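# Screw a feeder screw into the red-taped housing hole

## Task

Take a screw from the screw feeder and drive it, by turning it with the screwdriver motor, into the housing hole whose corner has red tape, until the motor halts on its own at the torque limit (stopped_at_torque=1 in a result). None of the other three holes may contain a screw tip. After that, do not turn or shift the screw, raise the screwdriver well clear above the screw head, release, and move away. A screw that was pushed in rather than turned must be unscrewed completely and then driven in again.

## Robot and tools

Robot: one 7-joint Flexiv Rizon 4 arm carrying a powered screwdriver. There is no second arm and no gripper. The tool is a hex key inside a thin vacuum sleeve that can hold a screw by its head. The tool point (end_effector_position) is the free tip of the hex key; the key lies along the tool point's +z axis and can be pushed back up to 12 mm. A flat block juts roughly 9 cm from the last joint's axis toward the tool's -y side and rotates with the tool, so keep it clear of parts.

Frames: the scene frame has its origin on the table top under the arm base, with +z up and +y to the left when looking along +x. State lines give the tool point position in metres, its orientation as a wxyz quaternion, and linear and angular velocities (m/s, rad/s), all in this frame. The reported position can be slightly off, more so at long reach.

The row: every motion command is one row of 9 numbers, each in [-1, 1], in this order: dx, dy, dz, rx, ry, rz, spindle, torque_limit, sleeve_vacuum. The first six are an offset, not a pose. They are expressed in the tool point's own axes and measured from the tool point pose in the most recent result that shows it. Before any result has shown it, and for a second or later call in the same reply, they are measured from where the robot is when the action begins. A value of 1.0 means 0.6 m for dx, dy, dz and 180 degrees for rx, ry, rz, which together form one rotation vector. Every row in a call uses the same reference; rows do not add up. All-zero offsets are not a pause: they pull the tool back to that reference. Each control step, the commanded pose is clipped to within 70 mm and 16 degrees of the measured one, so a long reach may need several calls; check the returned pose.

Tool numbers: spindle +1 spins the key clockwise at 500 rpm (drives a screw in), -1 spins it the opposite way; full speed takes 0.5 s. The spindle value persists and the motor keeps turning between calls, so finish an action with spindle 0. torque_limit maps linearly from 0.3 N m at -1 to 1.2 N m at +1. sleeve_vacuum above 0.01 holds a screw; anything else releases it. torque_limit and sleeve_vacuum also persist.

Engaging and driving: place the tool point on the screw axis, 2 mm below the top of the head, and rotate slowly with spindle between -0.2 and 0.2; negative seats the key without advancing the screw, positive also drives it. While the screw turns the arm must descend with it, 0.7 mm per turn. The motor stops itself at 95% of the torque limit (whether the head is seated or the thread jams); stopped_at_torque then reads 1. To restart in the positive direction, spindle must first be 0 or negative for 0.5 s. When unscrewing the motor never stops by itself; if turns does not decrease, increase torque_limit.

execute_actions: argument actions is a list holding one action, one wait, or nothing. {"actions": []} just returns the state. An action is {"rows": [[9 numbers], ...], "steps": n}: up to 15 rows and up to 15 steps of 1/30 s (default 15); row k is applied on step k, the final row repeats to fill. A wait is {"steps": n}, up to 300, counted from the last result including thinking time. Optional pictures (boolean) controls camera images. A rejected call sends nothing.

move: target is one 9-number row (offset as above); speed is the path's top speed in m/s, 0.002 to 0.5, default 0.25, with turning capped at twice that in rad/s. It follows a straight path lasting 0.5 to 10 s and does not avoid obstacles; the tool lags and may overshoot the speed near a straight arm. Tool numbers are sent at the start. The move: line reports the ending (done, off_target, moving, held, fault), the limits that acted (paced = pose clipped; held = steps blocked, after which motion may surge), and distance to target. Slow speeds and targets just past contact keep touches gentle.

wait: seconds, 0 to 10; sends nothing new.

zoom_image: camera (cam_head_left, cam_head_right, cam_high, cam_low, cam_wrist) and region [x0, y0, x1, y1] in pixels, top-left origin, at most 504 by 504. Image sizes: 896x504 except cam_wrist 504x504.

read_manual: section "licences" only; no motion. finished_scene: scene number; ends and grades the scene, irreversibly.

Other result lines: screw_detected is 1 while sleeve_vacuum_kpa exceeds 30 (a head is sealing the sleeve); turns is cumulative key rotation, clockwise positive; "pose unreachable" and HELD mark steps the clearance check altered or blocked; "Hand target" is the pose the controller is heading for; joint positions and torques follow URDF order (torques are noisy, offset, never zero). MOTOR HOT warns from 65 °C; at 80 °C the brakes engage.

Avoid: faults (joint load limits waist/shoulder 115, upper arm roll/elbow 60.1, wrist joints 36.6 N m; or 200 N external force), which freeze the arm for 10 s; pressing screws in instead of turning; dropping screws; hard impacts; knocking anything off the table. The simulation keeps running while the operator composes a reply, and loose objects may occasionally get nudged.

Each tool is called in YAML: its name, and indented under it one key for each argument.

## Session

execute_actions:
  actions: []

Scene clock: 0.00 s of 5600.00 s.
end_effector_position=(+0.2595, +0.3718, +0.4969) sleeve_vacuum_kpa=0 screw_detected=0 stopped_at_torque=0 turns=0.00 end_effector_quat_wxyz=(+0.315, +0.655, +0.640, -0.249) end_effector_velocity=(-0.000, -0.000, -0.000) end_effector_angular_velocity=(-0.000, +0.000, +0.000)
Joint positions: [ 0.431  0.569 -0.158  1.71  -0.093 -0.422 -1.311]
Joint velocities: [ 0. -0. -0.  0. -0. -0. -0.]
Joint torques (N m, as the joint torque sensors report them, + toward a larger angle): no reading
Hand target: +0.260, +0.372, +0.497; +0.315, +0.655, +0.640, -0.249

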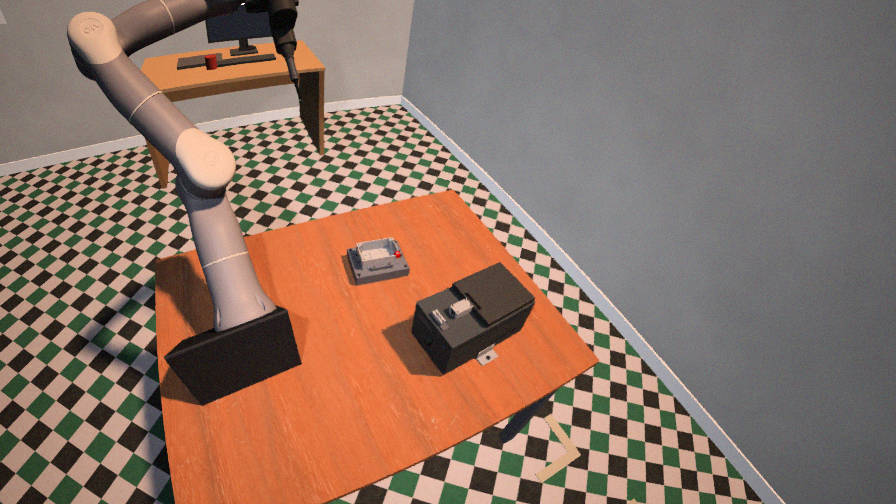

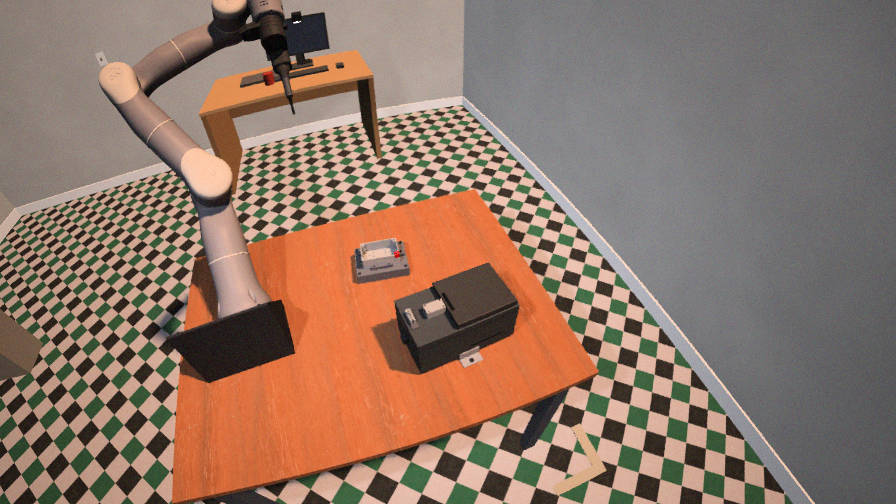

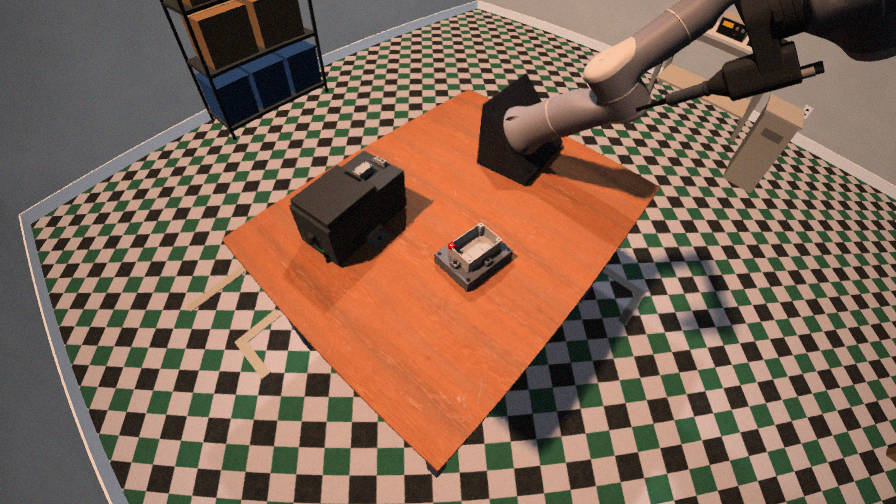

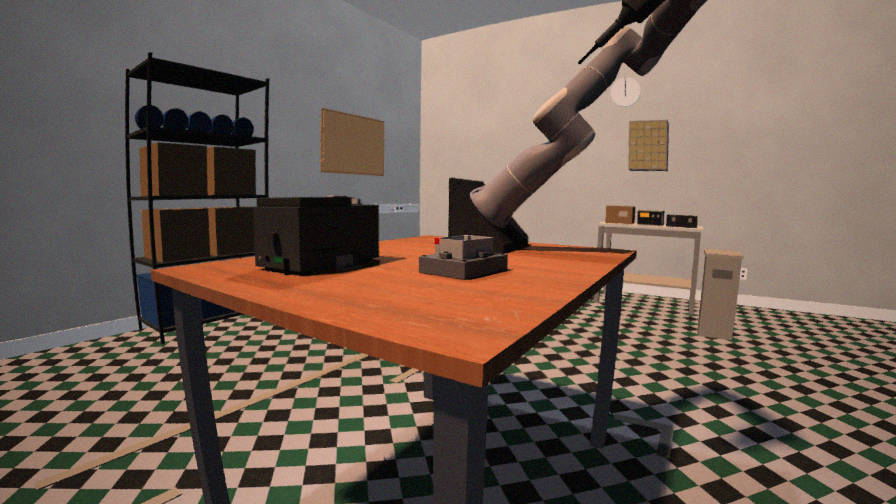

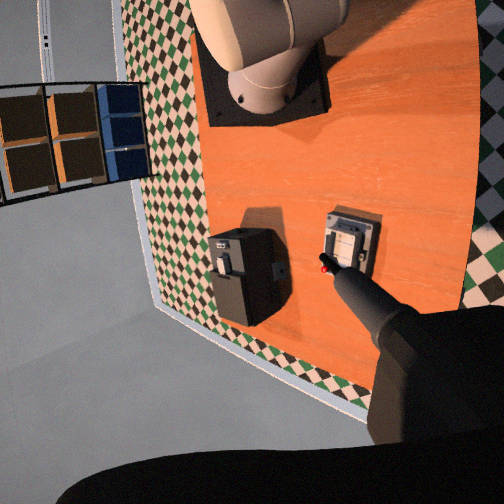

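move:
  target: [-0.298,0.215,0.91,0.0305,0.2613,-0.007,0,0,0]

Scene clock: 29.13 s of 5600.00 s.
end_effector_position=(+0.4217, -0.1461, +0.2698) sleeve_vacuum_kpa=0 screw_detected=0 stopped_at_torque=0 turns=0.00 end_effector_quat_wxyz=(-0.001, +0.706, +0.708, -0.000) end_effector_velocity=(+0.001, +0.001, -0.000) end_effector_angular_velocity=(+0.000, -0.001, +0.001)
Joint positions: [-0.275 -1.166 -0.662  1.283  1.032 -0.167 -2.749]
Joint velocities: [ 0.001  0.001  0.     0.001  0.001  0.    -0.   ]
Joint torques (N m, as the joint torque sensors report them, + toward a larger angle): [-33.83  42.68 -28.76 -16.96  -4.24   4.28  -0.26]
Hand target: +0.422, -0.146, +0.270; -0.001, +0.706, +0.708, -0.000
Off the commanded pose: 0.002 m, 0 deg.
After step 90, 23.13 s passed at rest.
move: done; limits=paced

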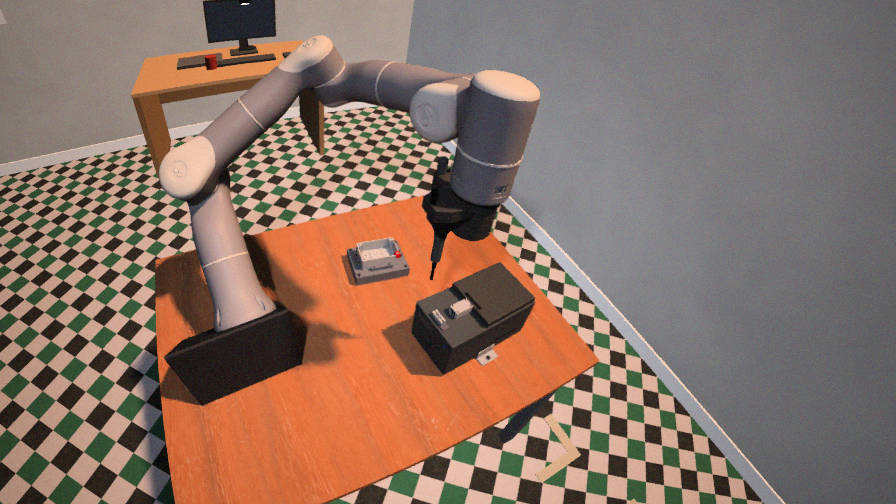

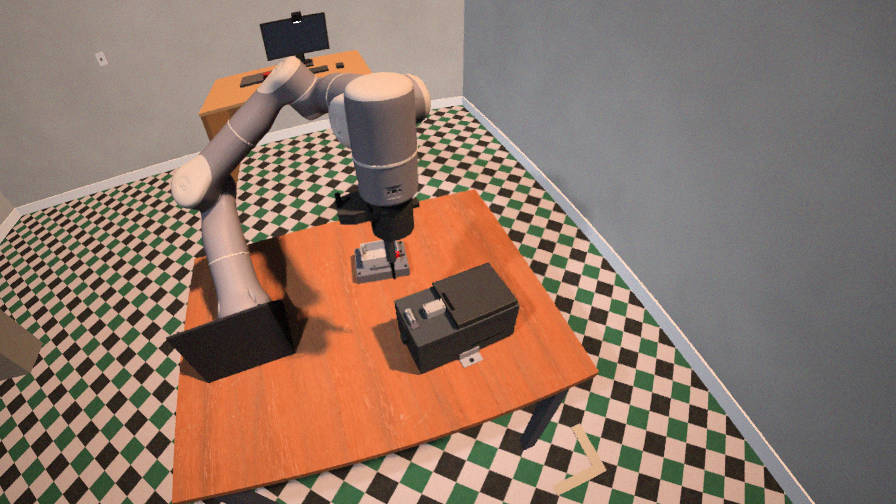

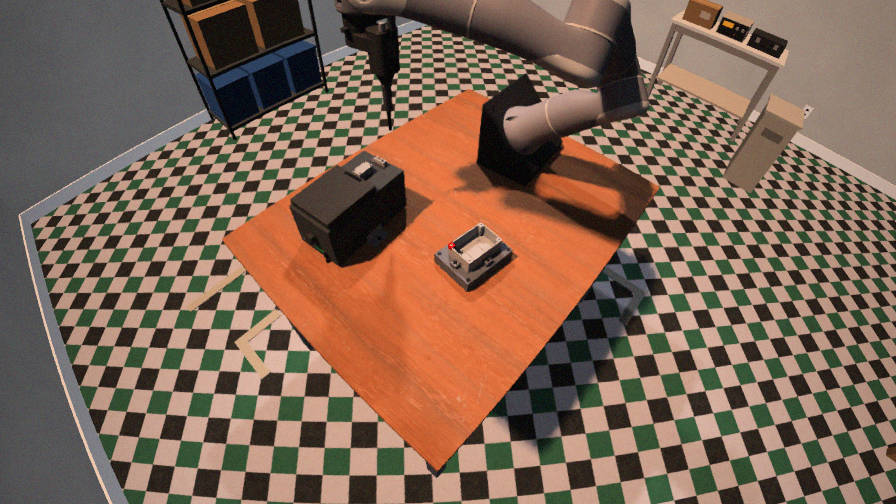

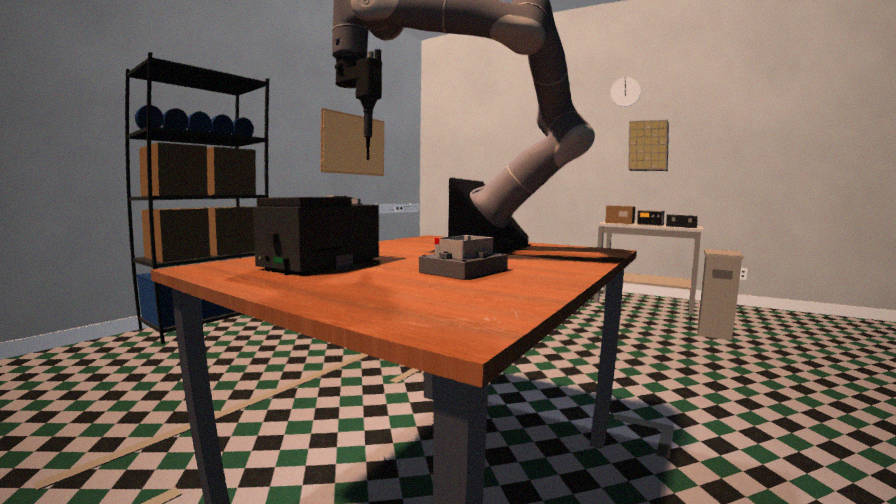

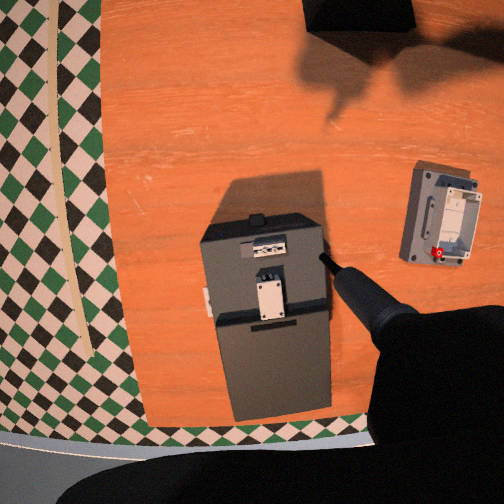

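zoom_image:
  camera: "cam_wrist"
  region: [220,210,340,330]

Region (220, 210, 340, 330) of cam_wrist's 504x504 image, scaled by 4.200, with more detail than that image has.

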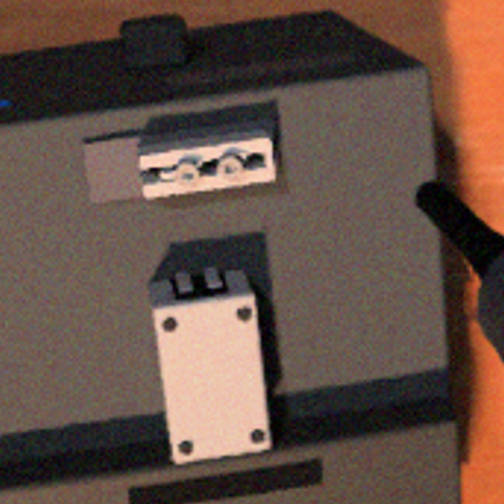

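move:
  target: [-0.043,0.035,0.12,0,0,0,0,0,0]
  speed: 0.15

zoom_image:
  camera: "cam_wrist"
  region: [260,200,360,300]

zoom_image:
  camera: "cam_low"
  region: [300,150,400,220]

zoom_image:
  camera: "cam_head_left"
  region: [400,270,490,340]

Scene clock: 43.53 s of 5600.00 s.
end_effector_position=(+0.4428, -0.1719, +0.1977) sleeve_vacuum_kpa=0 screw_detected=0 stopped_at_torque=0 turns=0.00 end_effector_quat_wxyz=(-0.001, +0.706, +0.708, -0.000) end_effector_velocity=(-0.000, -0.000, -0.000) end_effector_angular_velocity=(+0.000, +0.000, -0.001)
Joint positions: [-0.243 -1.275 -0.613  1.258  1.1   -0.073 -2.747]
Joint velocities: [-0. -0.  0.  0. -0.  0.  0.]
Joint torques (N m, as the joint torque sensors report them, + toward a larger angle): [-36.26  45.08 -29.09 -16.28  -4.26   3.48   0.29]
Hand target: +0.443, -0.172, +0.198; -0.001, +0.706, +0.708, -0.000
Off the commanded pose: 0.000 m, 0 deg.
After step 90, 10.50 s passed at rest.
move: done

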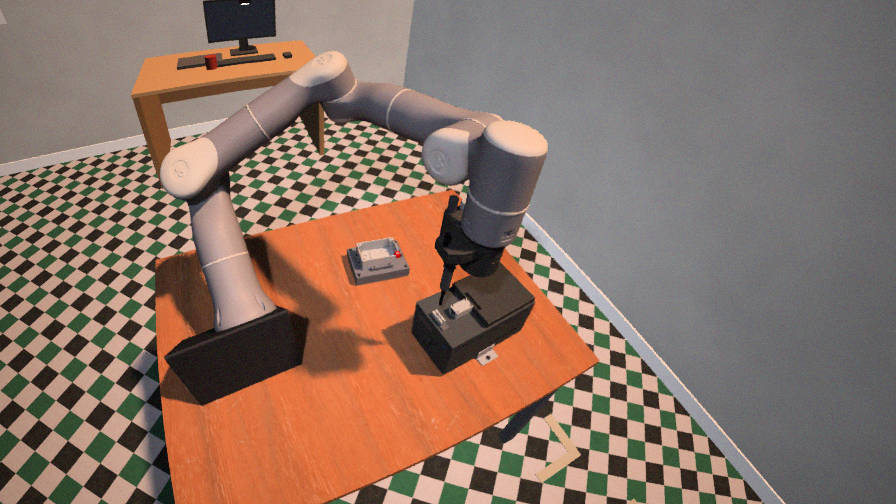

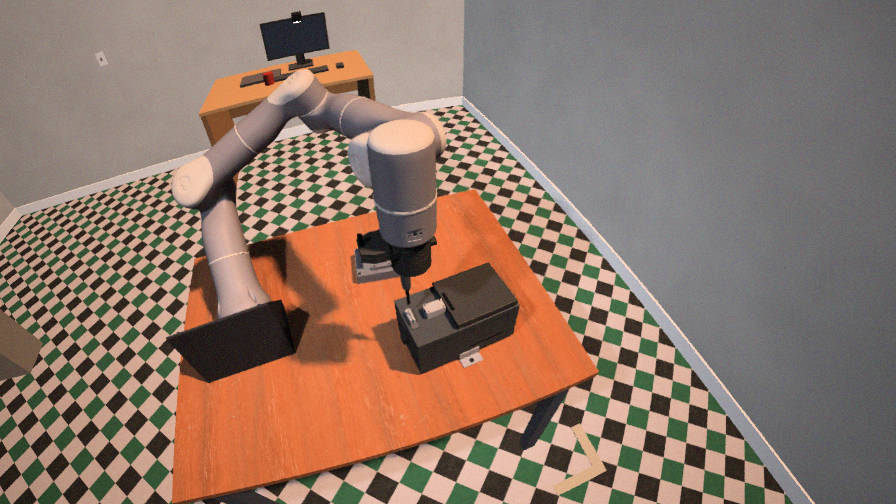

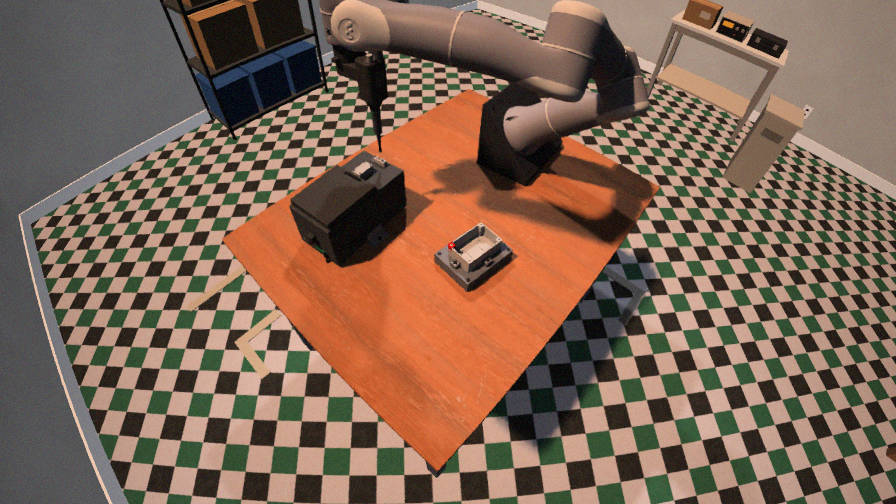

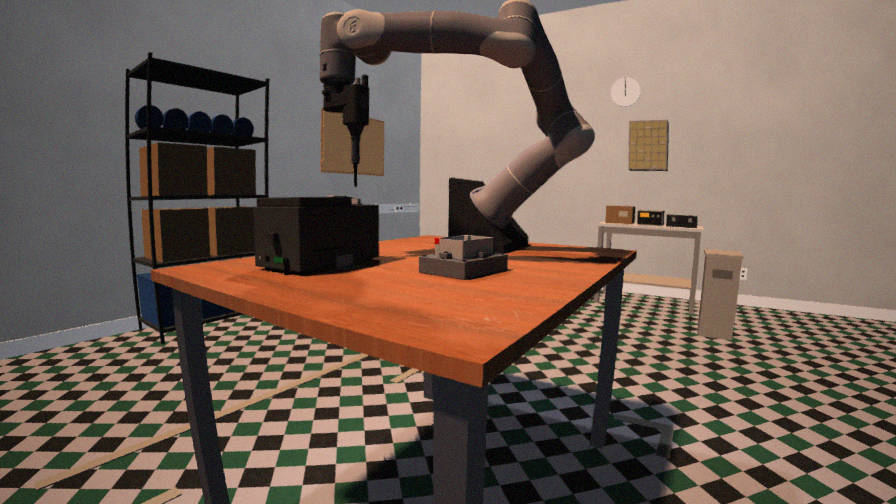

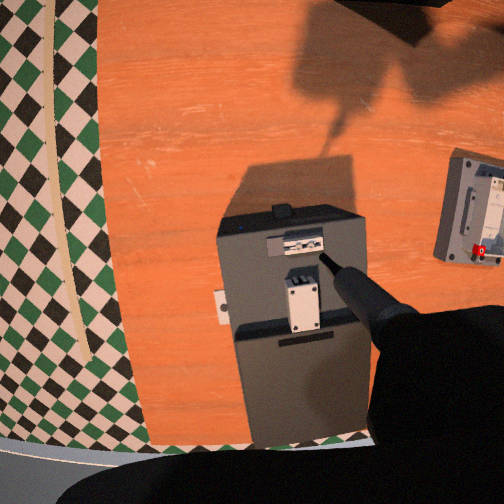

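Region (260, 200, 360, 300) of cam_wrist's 504x504 image, scaled by 5.040, with more detail than that image has.

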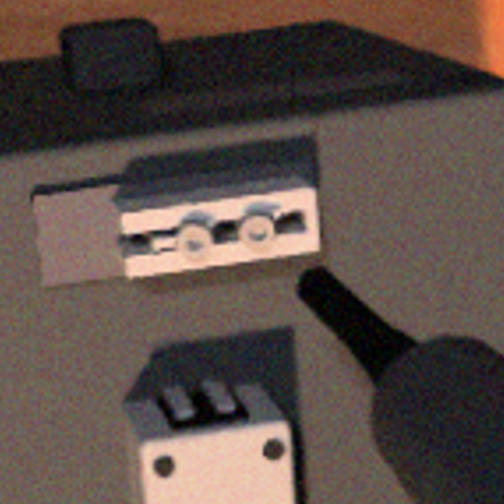

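Region (300, 150, 400, 220) of cam_low's 896x504 image, scaled by 5.040, with more detail than that image has; it fills the top 353 rows of this view, and the rest is white.

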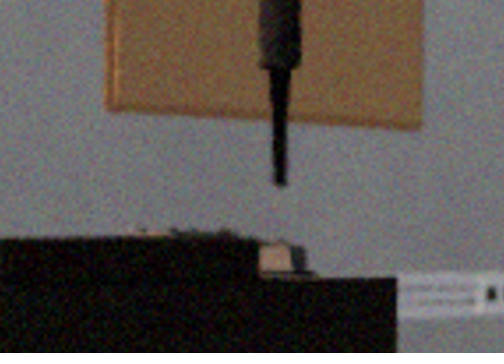

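Region (400, 270, 490, 340) of cam_head_left's 896x504 image, scaled by 5.600, with more detail than that image has.

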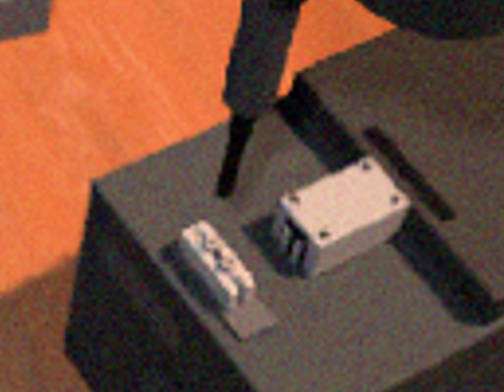

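move:
  target: [0,0,0.035,0,0,0,0,0,0]
  speed: 0.05

zoom_image:
  camera: "cam_wrist"
  region: [270,220,350,300]

zoom_image:
  camera: "cam_low"
  region: [330,170,380,210]

zoom_image:
  camera: "cam_head_left"
  region: [415,290,475,335]

zoom_image:
  camera: "cam_high"
  region: [350,135,410,180]

Scene clock: 55.00 s of 5600.00 s.
end_effector_position=(+0.4428, -0.1718, +0.1765) sleeve_vacuum_kpa=0 screw_detected=0 stopped_at_torque=0 turns=0.00 end_effector_quat_wxyz=(-0.001, +0.706, +0.708, -0.000) end_effector_velocity=(+0.000, +0.000, -0.000) end_effector_angular_velocity=(+0.000, -0.001, +0.000)
Joint positions: [-0.223 -1.288 -0.601  1.28   1.117 -0.041 -2.756]
Joint velocities: [-0.     0.    -0.     0.     0.001 -0.    -0.   ]
Joint torques (N m, as the joint torque sensors report them, + toward a larger angle): [-36.13  45.6  -30.24 -15.58  -4.41   3.82  -0.39]
Hand target: +0.443, -0.172, +0.177; -0.001, +0.706, +0.708, -0.000
Off the commanded pose: 0.000 m, 0 deg.
After step 90, 7.77 s passed at rest.
move: done

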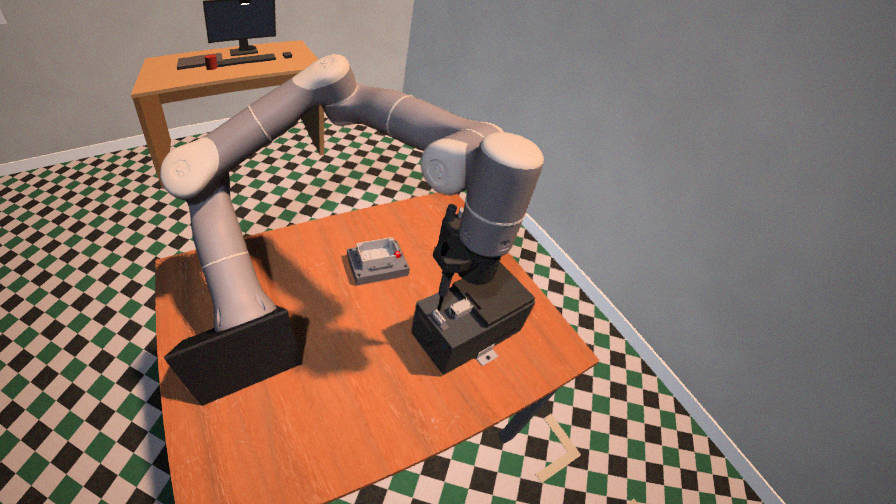

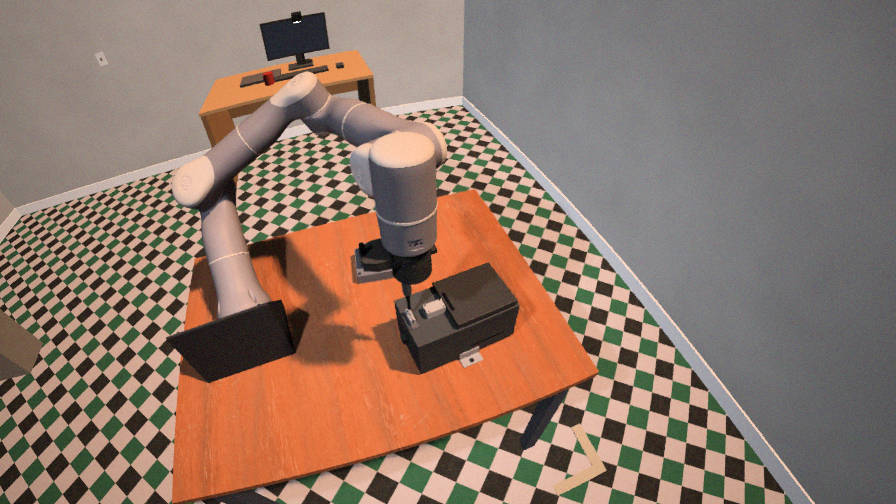

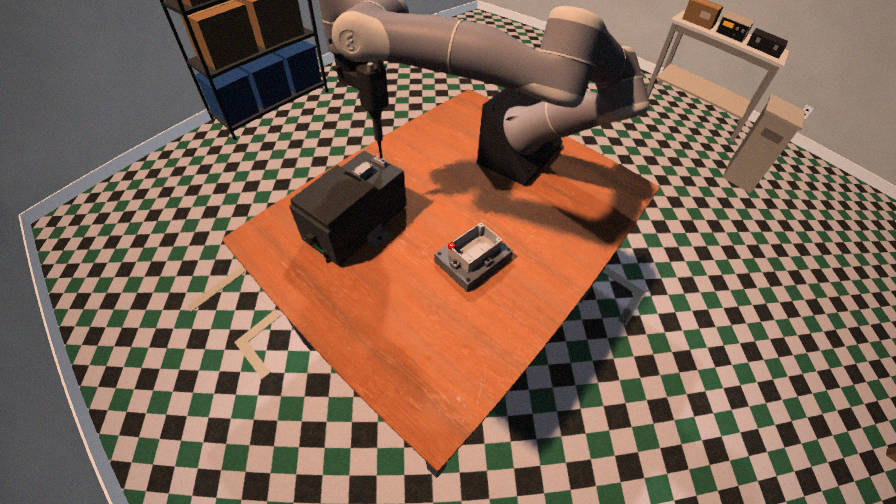

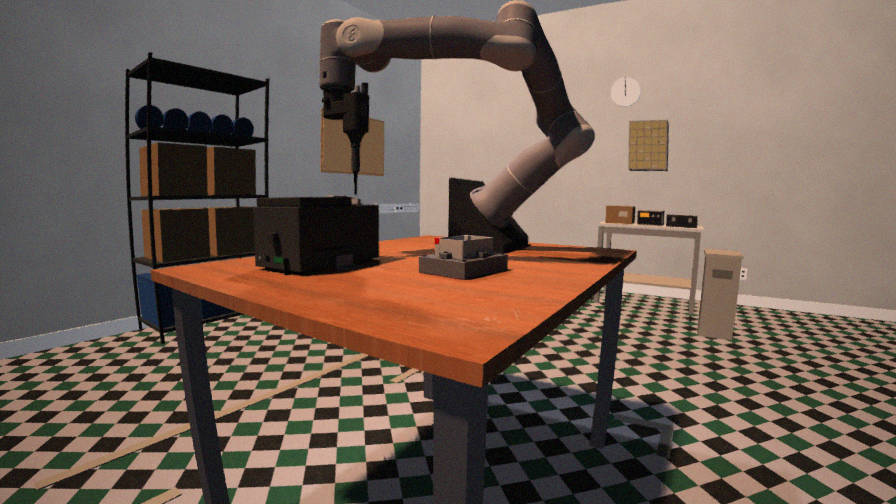

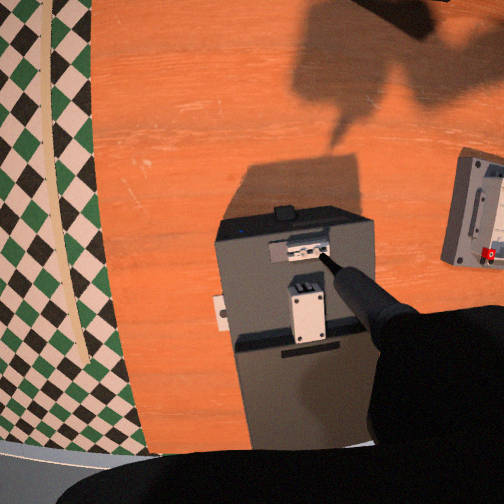

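Region (270, 220, 350, 300) of cam_wrist's 504x504 image, scaled by 6.300, with more detail than that image has.

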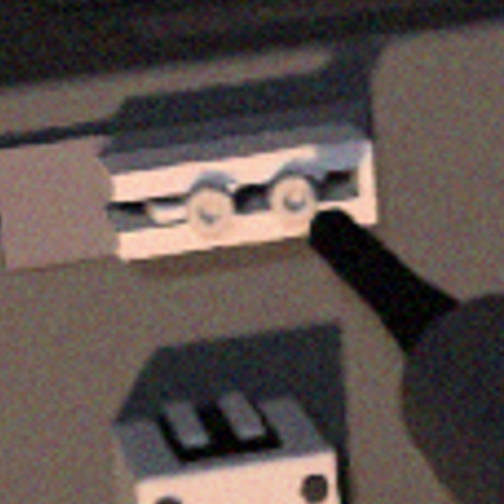

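Region (330, 170, 380, 210) of cam_low's 896x504 image, scaled by 10.080, with more detail than that image has; it fills the top 403 rows of this view, and the rest is white.

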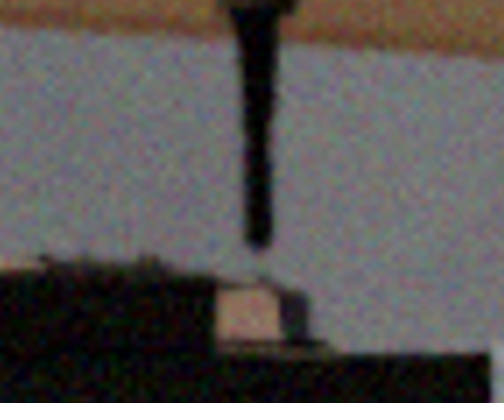

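Region (415, 290, 475, 335) of cam_head_left's 896x504 image, scaled by 8.400, with more detail than that image has; it fills the top 378 rows of this view, and the rest is white.

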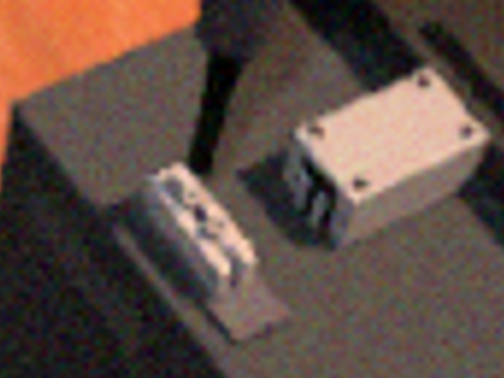

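Region (350, 135, 410, 180) of cam_high's 896x504 image, scaled by 8.400, with more detail than that image has; it fills the top 378 rows of this view, and the rest is white.

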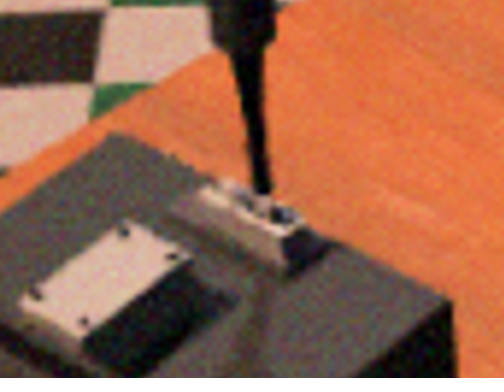

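move:
  target: [-0.0053,-0.0033,0.0067,0,0,0,0,0,0]
  speed: 0.02

zoom_image:
  camera: "cam_wrist"
  region: [290,230,350,290]

zoom_image:
  camera: "cam_low"
  region: [330,170,380,210]

zoom_image:
  camera: "cam_head_left"
  region: [415,290,475,335]

zoom_image:
  camera: "cam_head_right"
  region: [385,290,445,335]

Scene clock: 68.30 s of 5600.00 s.
end_effector_position=(+0.4408, -0.1750, +0.1725) sleeve_vacuum_kpa=0 screw_detected=0 stopped_at_torque=0 turns=0.00 end_effector_quat_wxyz=(-0.001, +0.706, +0.708, -0.000) end_effector_velocity=(-0.000, -0.000, +0.000) end_effector_angular_velocity=(-0.000, +0.000, -0.000)
Joint positions: [-0.223 -1.296 -0.6    1.281  1.12  -0.036 -2.762]
Joint velocities: [-0.  0.  0. -0. -0. -0.  0.]
Joint torques (N m, as the joint torque sensors report them, + toward a larger angle): [-36.19  45.58 -29.61 -15.16  -4.04   4.17  -0.3 ]
Hand target: +0.441, -0.175, +0.173; -0.001, +0.706, +0.708, -0.000
Off the commanded pose: 0.000 m, 0 deg.
After step 90, 9.60 s passed at rest.
move: done

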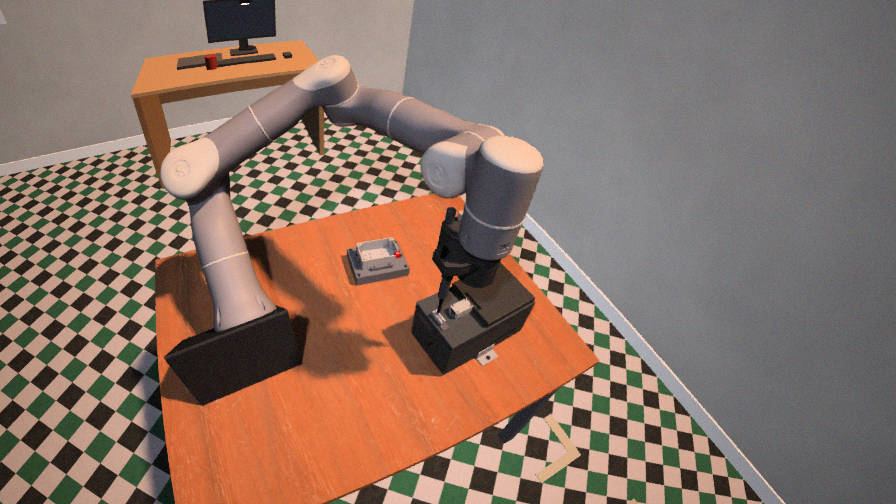

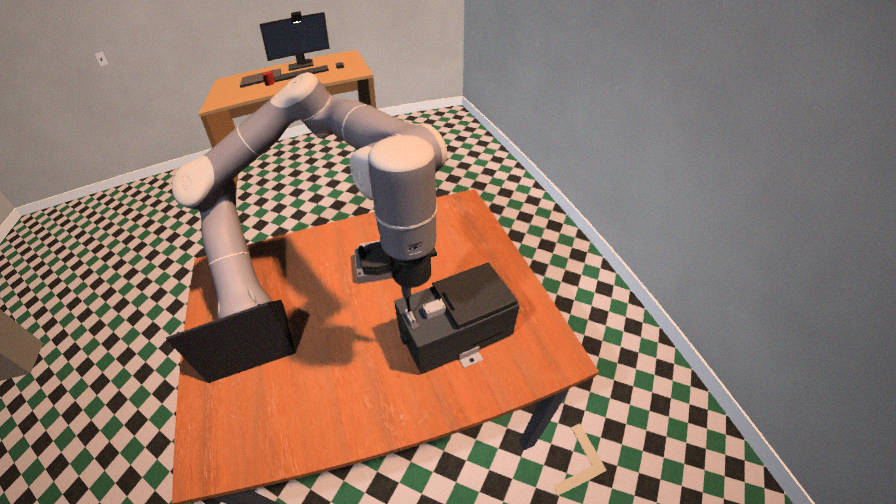

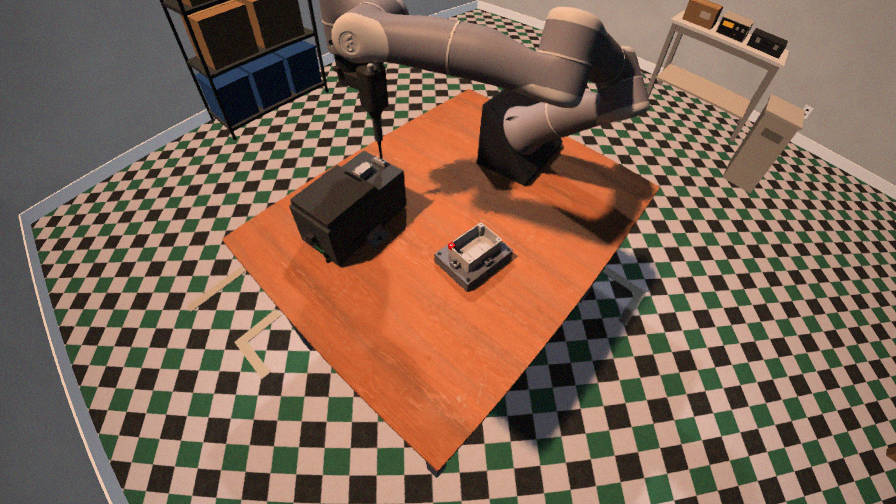

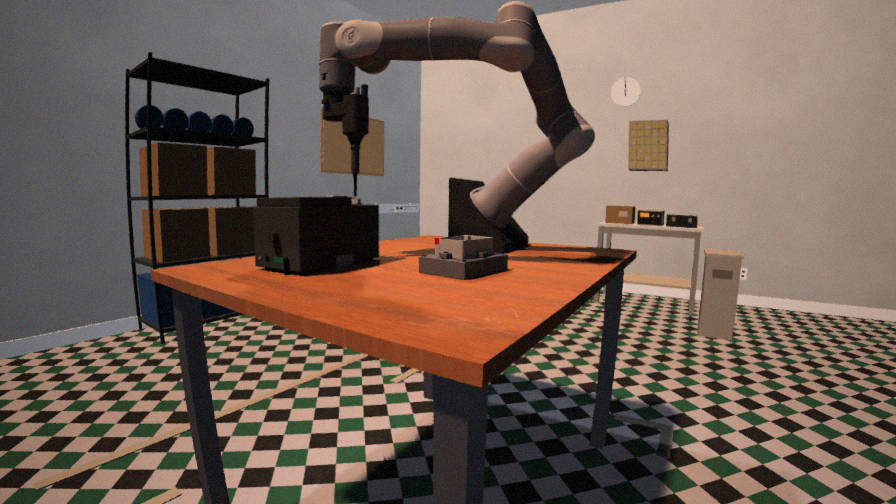

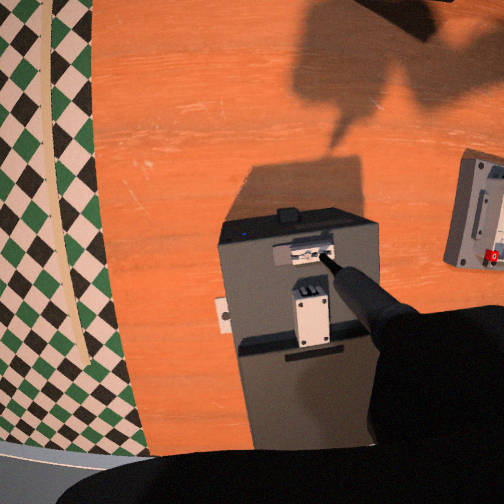

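Region (290, 230, 350, 290) of cam_wrist's 504x504 image, scaled by 8.400, with more detail than that image has.

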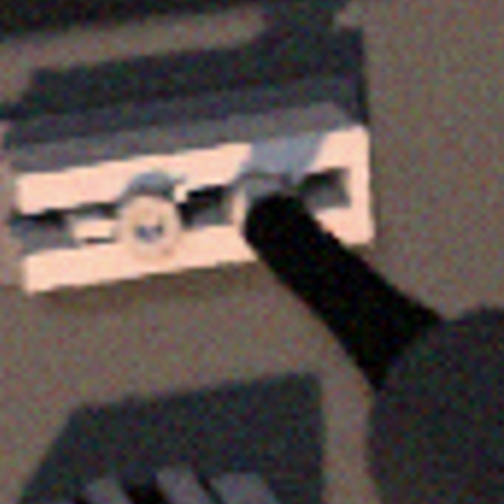

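Region (330, 170, 380, 210) of cam_low's 896x504 image, scaled by 10.080, with more detail than that image has; it fills the top 403 rows of this view, and the rest is white.

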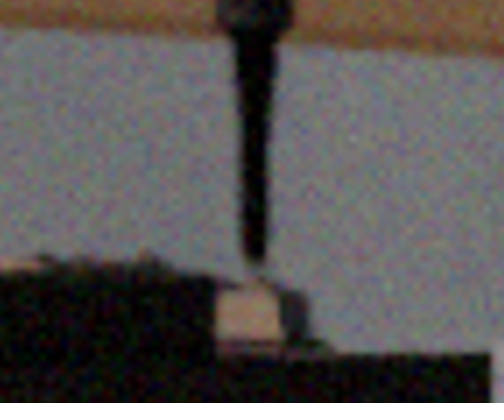

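Region (415, 290, 475, 335) of cam_head_left's 896x504 image, scaled by 8.400, with more detail than that image has; it fills the top 378 rows of this view, and the rest is white.

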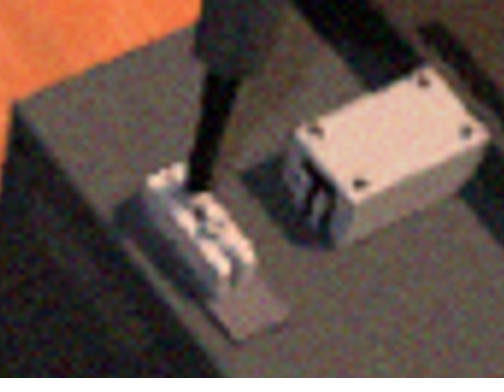

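Region (385, 290, 445, 335) of cam_head_right's 896x504 image, scaled by 8.400, with more detail than that image has; it fills the top 378 rows of this view, and the rest is white.

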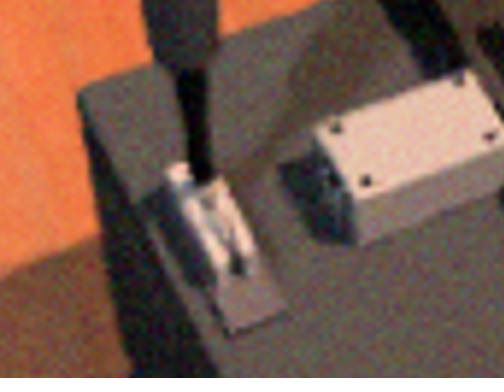

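move:
  target: [-0.0003,-0.0003,0.010,0,0,0,-0.15,0,1]
  speed: 0.006

execute_actions:
  actions:
    - {"rows":[[0,0,0,0,0,0,0,0,1]],"steps":3}
  pictures: false

zoom_image:
  camera: "cam_wrist"
  region: [290,230,350,290]

Scene clock: 76.90 s of 5600.00 s.
end_effector_position=(+0.4406, -0.1754, +0.1669) sleeve_vacuum_kpa=40 screw_detected=1 stopped_at_torque=0 turns=-1.51 end_effector_quat_wxyz=(-0.001, +0.706, +0.708, -0.000) end_effector_velocity=(-0.000, -0.000, +0.000) end_effector_angular_velocity=(-0.000, +0.000, +0.003)
Joint positions: [-0.218 -1.3   -0.597  1.286  1.125 -0.028 -2.764]
Joint velocities: [-0.    -0.    -0.    -0.    -0.    -0.    -0.002]
Joint torques (N m, as the joint torque sensors report them, + toward a larger angle): [-34.69  43.34 -27.54 -13.51  -3.62   4.04  -0.3 ]
Hand target: +0.441, -0.175, +0.166; -0.001, +0.706, +0.708, -0.000
Off the commanded pose: 0.000 m, 0 deg.
After step 90, 4.37 s passed at rest.
move: done

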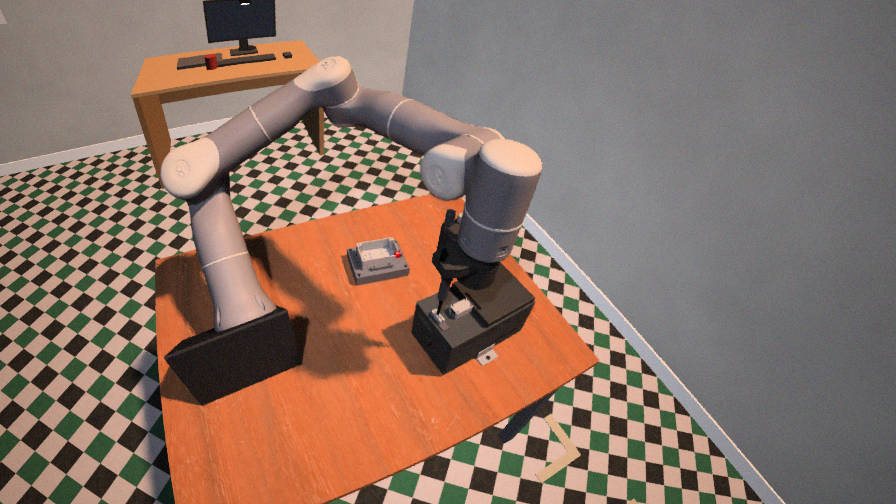

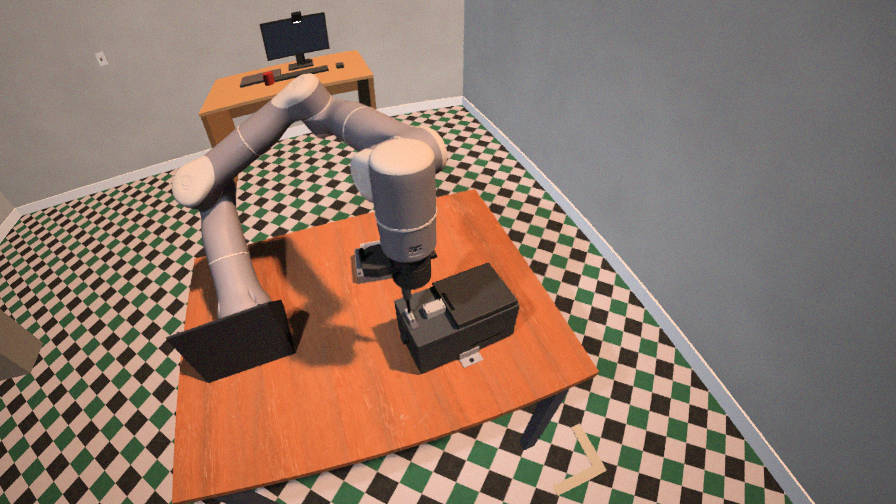

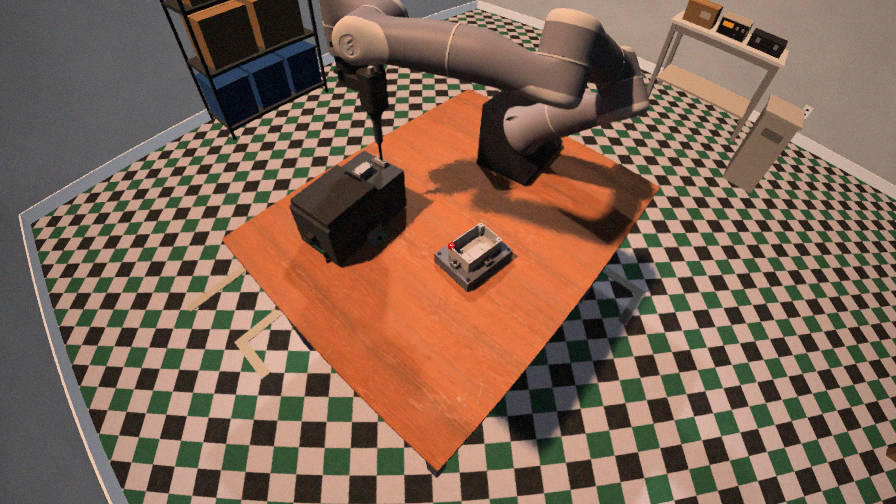

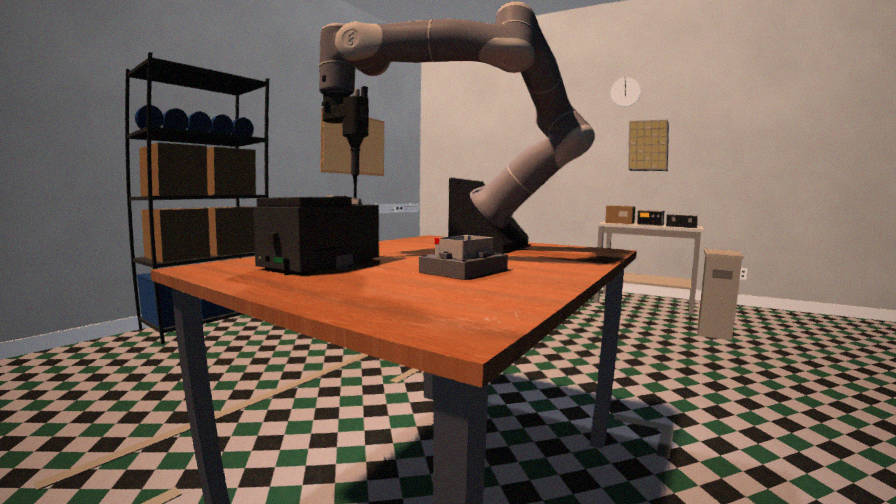

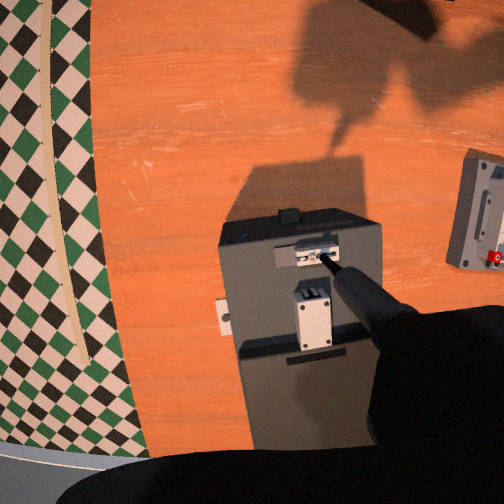

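Scene clock: 77.00 s of 5600.00 s.
end_effector_position=(+0.4406, -0.1755, +0.1672) sleeve_vacuum_kpa=40 screw_detected=1 stopped_at_torque=0 turns=-1.51 end_effector_quat_wxyz=(-0.001, +0.706, +0.708, -0.000) end_effector_velocity=(+0.000, -0.000, +0.001) end_effector_angular_velocity=(-0.001, -0.000, +0.001)
Joint positions: [-0.218 -1.3   -0.597  1.286  1.125 -0.028 -2.764]
Joint velocities: [-0.     0.001 -0.    -0.001 -0.001  0.    -0.   ]
Joint torques (N m, as the joint torque sensors report them, + toward a larger angle): [-34.54  42.78 -28.21 -14.51  -4.19   3.87  -0.06]
Hand target: +0.441, -0.175, +0.167; -0.001, +0.706, +0.708, -0.000
Off the commanded pose: 0.000 m, 0 deg.
Steps of this call (steps 1 to 3: all 3 steps of this action). Readings (end_effector_position | what the end effector reports):
1: (+0.4406, -0.1754, +0.1670) | sleeve_vacuum_kpa=40 screw_detected=1 stopped_at_torque=0 turns=-1.51
2: (+0.4406, -0.1755, +0.1671) | sleeve_vacuum_kpa=40 screw_detected=1 stopped_at_torque=0 turns=-1.51
3: the state above

Region (290, 230, 350, 290) of cam_wrist's 504x504 image, scaled by 8.400, with more detail than that image has.

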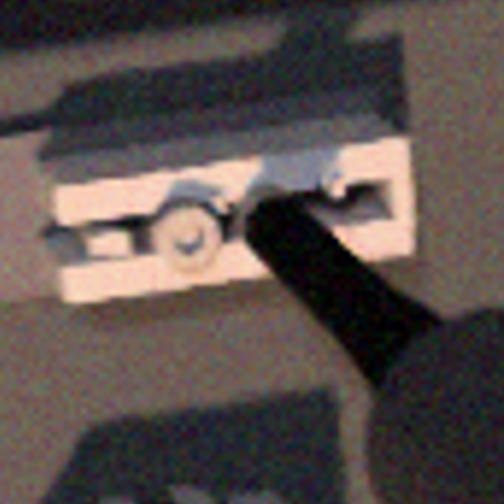

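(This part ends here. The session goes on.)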